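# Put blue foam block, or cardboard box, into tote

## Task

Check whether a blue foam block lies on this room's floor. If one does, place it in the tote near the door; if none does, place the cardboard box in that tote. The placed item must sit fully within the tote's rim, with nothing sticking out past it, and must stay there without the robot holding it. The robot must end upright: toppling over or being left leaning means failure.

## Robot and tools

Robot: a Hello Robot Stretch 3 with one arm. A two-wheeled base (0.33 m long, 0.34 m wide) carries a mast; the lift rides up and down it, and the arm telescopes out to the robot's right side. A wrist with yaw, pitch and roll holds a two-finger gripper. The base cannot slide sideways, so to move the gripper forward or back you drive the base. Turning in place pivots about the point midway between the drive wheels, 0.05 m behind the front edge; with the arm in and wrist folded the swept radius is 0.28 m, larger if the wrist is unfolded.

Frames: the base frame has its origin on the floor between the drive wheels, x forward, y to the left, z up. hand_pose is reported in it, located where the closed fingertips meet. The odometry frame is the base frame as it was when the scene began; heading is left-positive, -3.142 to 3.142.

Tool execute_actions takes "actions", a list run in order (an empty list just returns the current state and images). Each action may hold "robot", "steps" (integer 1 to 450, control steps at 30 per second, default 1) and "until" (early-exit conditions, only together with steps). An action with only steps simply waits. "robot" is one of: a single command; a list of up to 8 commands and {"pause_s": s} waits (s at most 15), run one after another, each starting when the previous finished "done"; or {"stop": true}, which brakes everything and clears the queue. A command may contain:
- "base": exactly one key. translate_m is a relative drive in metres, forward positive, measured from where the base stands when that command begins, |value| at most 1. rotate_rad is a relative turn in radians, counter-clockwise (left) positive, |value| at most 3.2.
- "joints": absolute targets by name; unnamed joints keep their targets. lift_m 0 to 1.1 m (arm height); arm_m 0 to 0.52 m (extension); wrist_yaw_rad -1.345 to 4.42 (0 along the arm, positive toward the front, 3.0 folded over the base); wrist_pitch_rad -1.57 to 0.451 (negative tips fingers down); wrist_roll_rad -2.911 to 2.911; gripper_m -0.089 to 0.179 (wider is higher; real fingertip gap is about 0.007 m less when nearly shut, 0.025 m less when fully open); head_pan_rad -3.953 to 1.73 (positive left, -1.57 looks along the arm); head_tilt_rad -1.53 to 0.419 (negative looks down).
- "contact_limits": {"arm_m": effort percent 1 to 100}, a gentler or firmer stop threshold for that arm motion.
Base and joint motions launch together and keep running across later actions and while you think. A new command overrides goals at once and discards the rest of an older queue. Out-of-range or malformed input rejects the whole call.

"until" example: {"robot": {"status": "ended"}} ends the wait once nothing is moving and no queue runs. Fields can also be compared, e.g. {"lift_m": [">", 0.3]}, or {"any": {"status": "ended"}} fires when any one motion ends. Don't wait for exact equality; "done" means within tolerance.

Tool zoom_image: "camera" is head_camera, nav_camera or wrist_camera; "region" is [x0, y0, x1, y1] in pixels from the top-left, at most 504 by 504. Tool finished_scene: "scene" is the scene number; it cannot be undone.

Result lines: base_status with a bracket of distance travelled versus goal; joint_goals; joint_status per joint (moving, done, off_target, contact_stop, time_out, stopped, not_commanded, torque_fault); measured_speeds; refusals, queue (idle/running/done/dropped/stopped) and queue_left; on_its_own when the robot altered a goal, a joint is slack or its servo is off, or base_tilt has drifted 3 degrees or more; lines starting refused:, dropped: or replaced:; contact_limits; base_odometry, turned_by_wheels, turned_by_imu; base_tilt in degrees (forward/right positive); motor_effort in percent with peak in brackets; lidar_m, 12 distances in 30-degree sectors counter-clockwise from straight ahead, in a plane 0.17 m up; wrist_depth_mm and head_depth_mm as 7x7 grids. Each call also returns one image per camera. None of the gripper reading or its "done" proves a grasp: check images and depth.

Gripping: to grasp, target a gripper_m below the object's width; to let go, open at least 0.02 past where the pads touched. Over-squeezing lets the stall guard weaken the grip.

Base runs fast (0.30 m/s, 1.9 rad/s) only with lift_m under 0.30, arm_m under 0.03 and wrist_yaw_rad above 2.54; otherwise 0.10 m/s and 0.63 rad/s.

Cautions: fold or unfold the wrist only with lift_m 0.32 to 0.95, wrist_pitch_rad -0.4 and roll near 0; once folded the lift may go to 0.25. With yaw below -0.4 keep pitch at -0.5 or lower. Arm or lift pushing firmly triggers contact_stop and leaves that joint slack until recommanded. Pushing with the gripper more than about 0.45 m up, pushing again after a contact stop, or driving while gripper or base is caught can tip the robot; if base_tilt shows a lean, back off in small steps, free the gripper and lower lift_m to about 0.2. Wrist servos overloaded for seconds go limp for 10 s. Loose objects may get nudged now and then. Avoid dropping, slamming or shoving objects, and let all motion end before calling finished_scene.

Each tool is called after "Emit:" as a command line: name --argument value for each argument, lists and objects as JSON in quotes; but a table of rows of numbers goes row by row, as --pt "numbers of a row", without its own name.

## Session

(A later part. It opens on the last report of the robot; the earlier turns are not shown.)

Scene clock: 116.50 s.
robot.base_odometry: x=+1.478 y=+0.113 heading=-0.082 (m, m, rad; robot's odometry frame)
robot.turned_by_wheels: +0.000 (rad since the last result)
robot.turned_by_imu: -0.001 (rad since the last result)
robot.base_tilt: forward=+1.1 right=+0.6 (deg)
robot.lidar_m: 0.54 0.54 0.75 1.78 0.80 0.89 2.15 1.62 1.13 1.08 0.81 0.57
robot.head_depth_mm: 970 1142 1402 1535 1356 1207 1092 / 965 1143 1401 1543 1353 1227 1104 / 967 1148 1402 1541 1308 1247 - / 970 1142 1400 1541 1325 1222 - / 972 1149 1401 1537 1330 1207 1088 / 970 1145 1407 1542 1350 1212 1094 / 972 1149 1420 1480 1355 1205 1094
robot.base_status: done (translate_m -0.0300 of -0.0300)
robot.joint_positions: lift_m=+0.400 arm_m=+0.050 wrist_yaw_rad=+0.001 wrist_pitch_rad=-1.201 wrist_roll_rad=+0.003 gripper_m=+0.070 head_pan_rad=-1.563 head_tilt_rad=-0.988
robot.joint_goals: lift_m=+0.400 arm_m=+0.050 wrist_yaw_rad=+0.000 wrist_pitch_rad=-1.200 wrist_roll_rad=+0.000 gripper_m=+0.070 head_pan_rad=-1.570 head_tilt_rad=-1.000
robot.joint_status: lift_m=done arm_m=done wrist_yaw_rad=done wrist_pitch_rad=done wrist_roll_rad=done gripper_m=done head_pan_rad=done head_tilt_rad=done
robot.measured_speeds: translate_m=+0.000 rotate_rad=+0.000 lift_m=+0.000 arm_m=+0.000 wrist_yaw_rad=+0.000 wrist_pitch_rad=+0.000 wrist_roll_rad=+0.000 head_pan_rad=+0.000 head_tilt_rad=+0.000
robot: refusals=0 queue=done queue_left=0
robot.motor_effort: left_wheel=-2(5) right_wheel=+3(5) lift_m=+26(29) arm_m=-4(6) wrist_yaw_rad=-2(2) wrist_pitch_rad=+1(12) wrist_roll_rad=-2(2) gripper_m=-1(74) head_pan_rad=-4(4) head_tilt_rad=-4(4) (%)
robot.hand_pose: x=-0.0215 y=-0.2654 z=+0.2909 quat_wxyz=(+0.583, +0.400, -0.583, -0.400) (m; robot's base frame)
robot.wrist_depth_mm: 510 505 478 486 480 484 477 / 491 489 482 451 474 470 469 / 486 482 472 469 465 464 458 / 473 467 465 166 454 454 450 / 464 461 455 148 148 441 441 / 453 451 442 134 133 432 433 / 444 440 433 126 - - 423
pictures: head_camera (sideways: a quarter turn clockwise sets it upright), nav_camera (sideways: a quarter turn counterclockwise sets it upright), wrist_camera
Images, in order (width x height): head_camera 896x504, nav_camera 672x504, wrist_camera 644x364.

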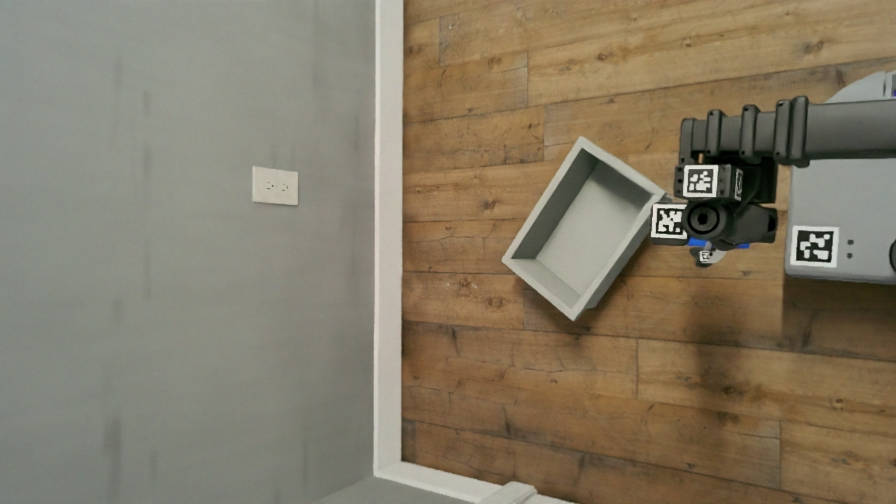

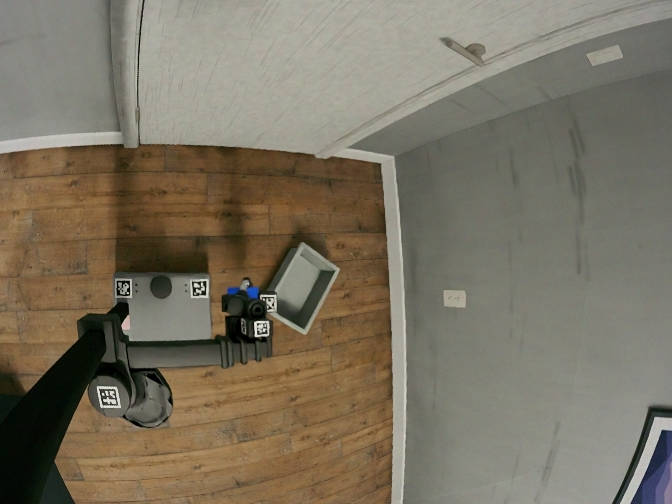

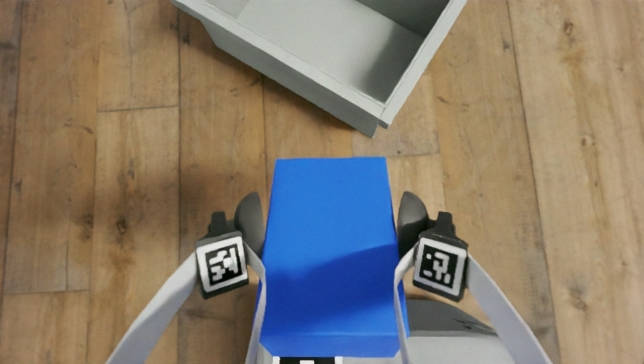

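Emit:
execute_actions --actions '[{"robot":[{"joints":{"gripper_m":0.035}},{"joints":{"arm_m":0.26}},{"joints":{"lift_m":0.21}},{"joints":{"gripper_m":0.11}},{"joints":{"lift_m":0.4}},{"joints":{"arm_m":0.05}}],"steps":450,"until":{"robot":{"status":"ended"}}}]'

Scene clock: 129.40 s.
robot.base_odometry: x=+1.478 y=+0.113 heading=-0.082 (m, m, rad; robot's odometry frame)
robot.turned_by_wheels: +0.000 (rad since the last result)
robot.turned_by_imu: -0.001 (rad since the last result)
robot.base_tilt: forward=+1.0 right=+0.4 (deg)
robot.lidar_m: 0.54 0.54 0.75 1.79 0.79 0.89 2.14 1.62 1.14 1.08 0.81 0.57
robot.head_depth_mm: 968 1150 1401 1541 1357 1208 1090 / 966 1146 1399 1544 1354 1226 1106 / 971 1145 1401 1540 1325 1249 - / 970 1141 1410 1548 1331 1204 - / 972 1146 1410 1534 1325 1209 1085 / 969 1150 1415 1535 1356 1212 1095 / 973 1146 1409 1474 1352 1212 1095
robot.base_status: done (translate_m -0.0300 of -0.0300)
robot.joint_positions: lift_m=+0.400 arm_m=+0.050 wrist_yaw_rad=+0.001 wrist_pitch_rad=-1.200 wrist_roll_rad=+0.003 gripper_m=+0.110 head_pan_rad=-1.563 head_tilt_rad=-0.988
robot.joint_goals: lift_m=+0.400 arm_m=+0.050 wrist_yaw_rad=+0.000 wrist_pitch_rad=-1.200 wrist_roll_rad=+0.000 gripper_m=+0.110 head_pan_rad=-1.570 head_tilt_rad=-1.000
robot.joint_status: lift_m=done arm_m=done wrist_yaw_rad=done wrist_pitch_rad=done wrist_roll_rad=done gripper_m=done head_pan_rad=done head_tilt_rad=done
robot.measured_speeds: translate_m=+0.000 rotate_rad=+0.000 lift_m=+0.000 arm_m=+0.000 wrist_yaw_rad=+0.000 wrist_pitch_rad=+0.000 wrist_roll_rad=+0.000 head_pan_rad=+0.000 head_tilt_rad=+0.000
robot: refusals=0 queue=done queue_left=0
robot.motor_effort: left_wheel=-3(3) right_wheel=+4(6) lift_m=+27(27) arm_m=-4(3) wrist_yaw_rad=-1(2) wrist_pitch_rad=+1(11) wrist_roll_rad=-2(2) gripper_m=-1(88) head_pan_rad=-3(4) head_tilt_rad=-4(4) (%)
robot.hand_pose: x=-0.0216 y=-0.2656 z=+0.2909 quat_wxyz=(+0.583, +0.399, -0.584, -0.400) (m; robot's base frame)
robot.wrist_depth_mm: 502 500 484 487 409 486 479 / 496 488 484 432 471 472 467 / 487 480 478 431 464 460 456 / 474 468 462 459 459 452 449 / 464 461 452 452 447 441 443 / 452 451 444 441 439 432 433 / 444 442 438 - - 427 422
pictures: head_camera (sideways: a quarter turn clockwise sets it upright), nav_camera (sideways: a quarter turn counterclockwise sets it upright), wrist_camera
Images, in order (width x height): head_camera 896x504, nav_camera 672x504, wrist_camera 644x364.

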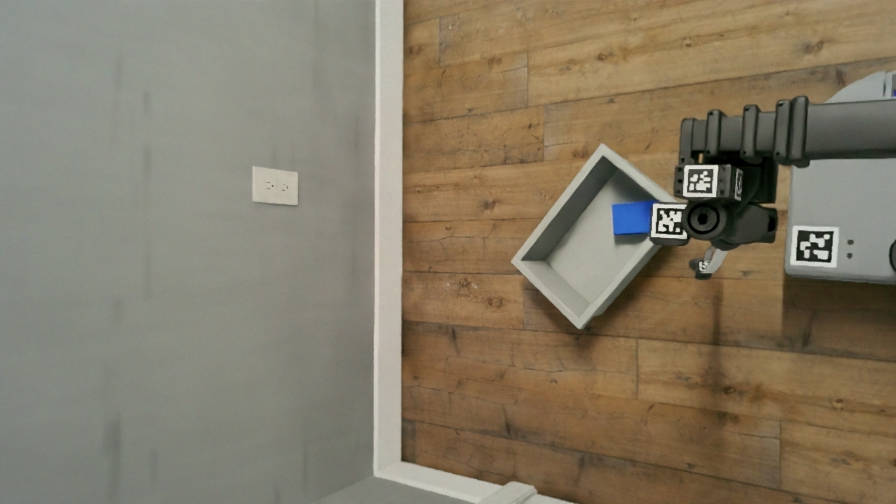

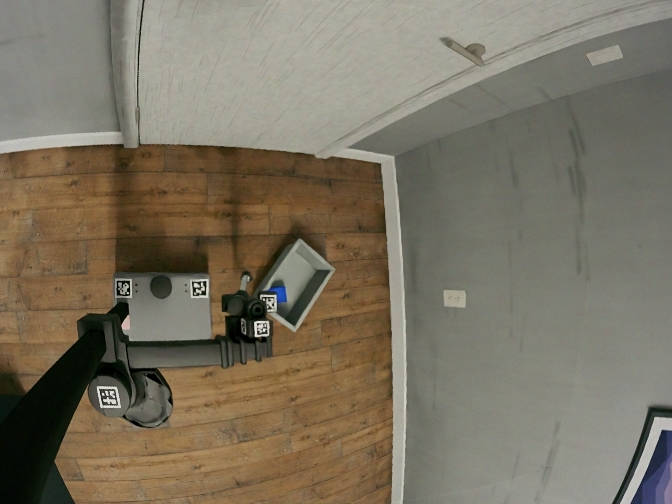

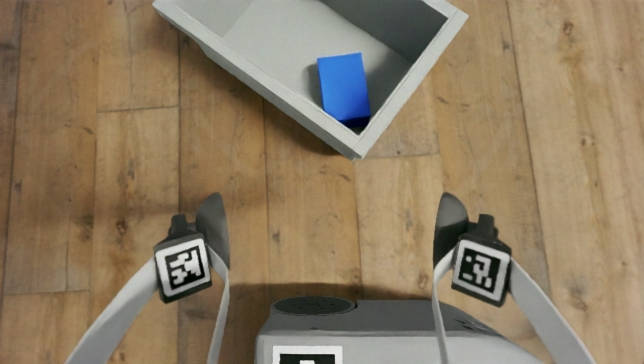

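The block is inside the tote.

Emit:
finished_scene --scene 2

The scene is finished: the task was done.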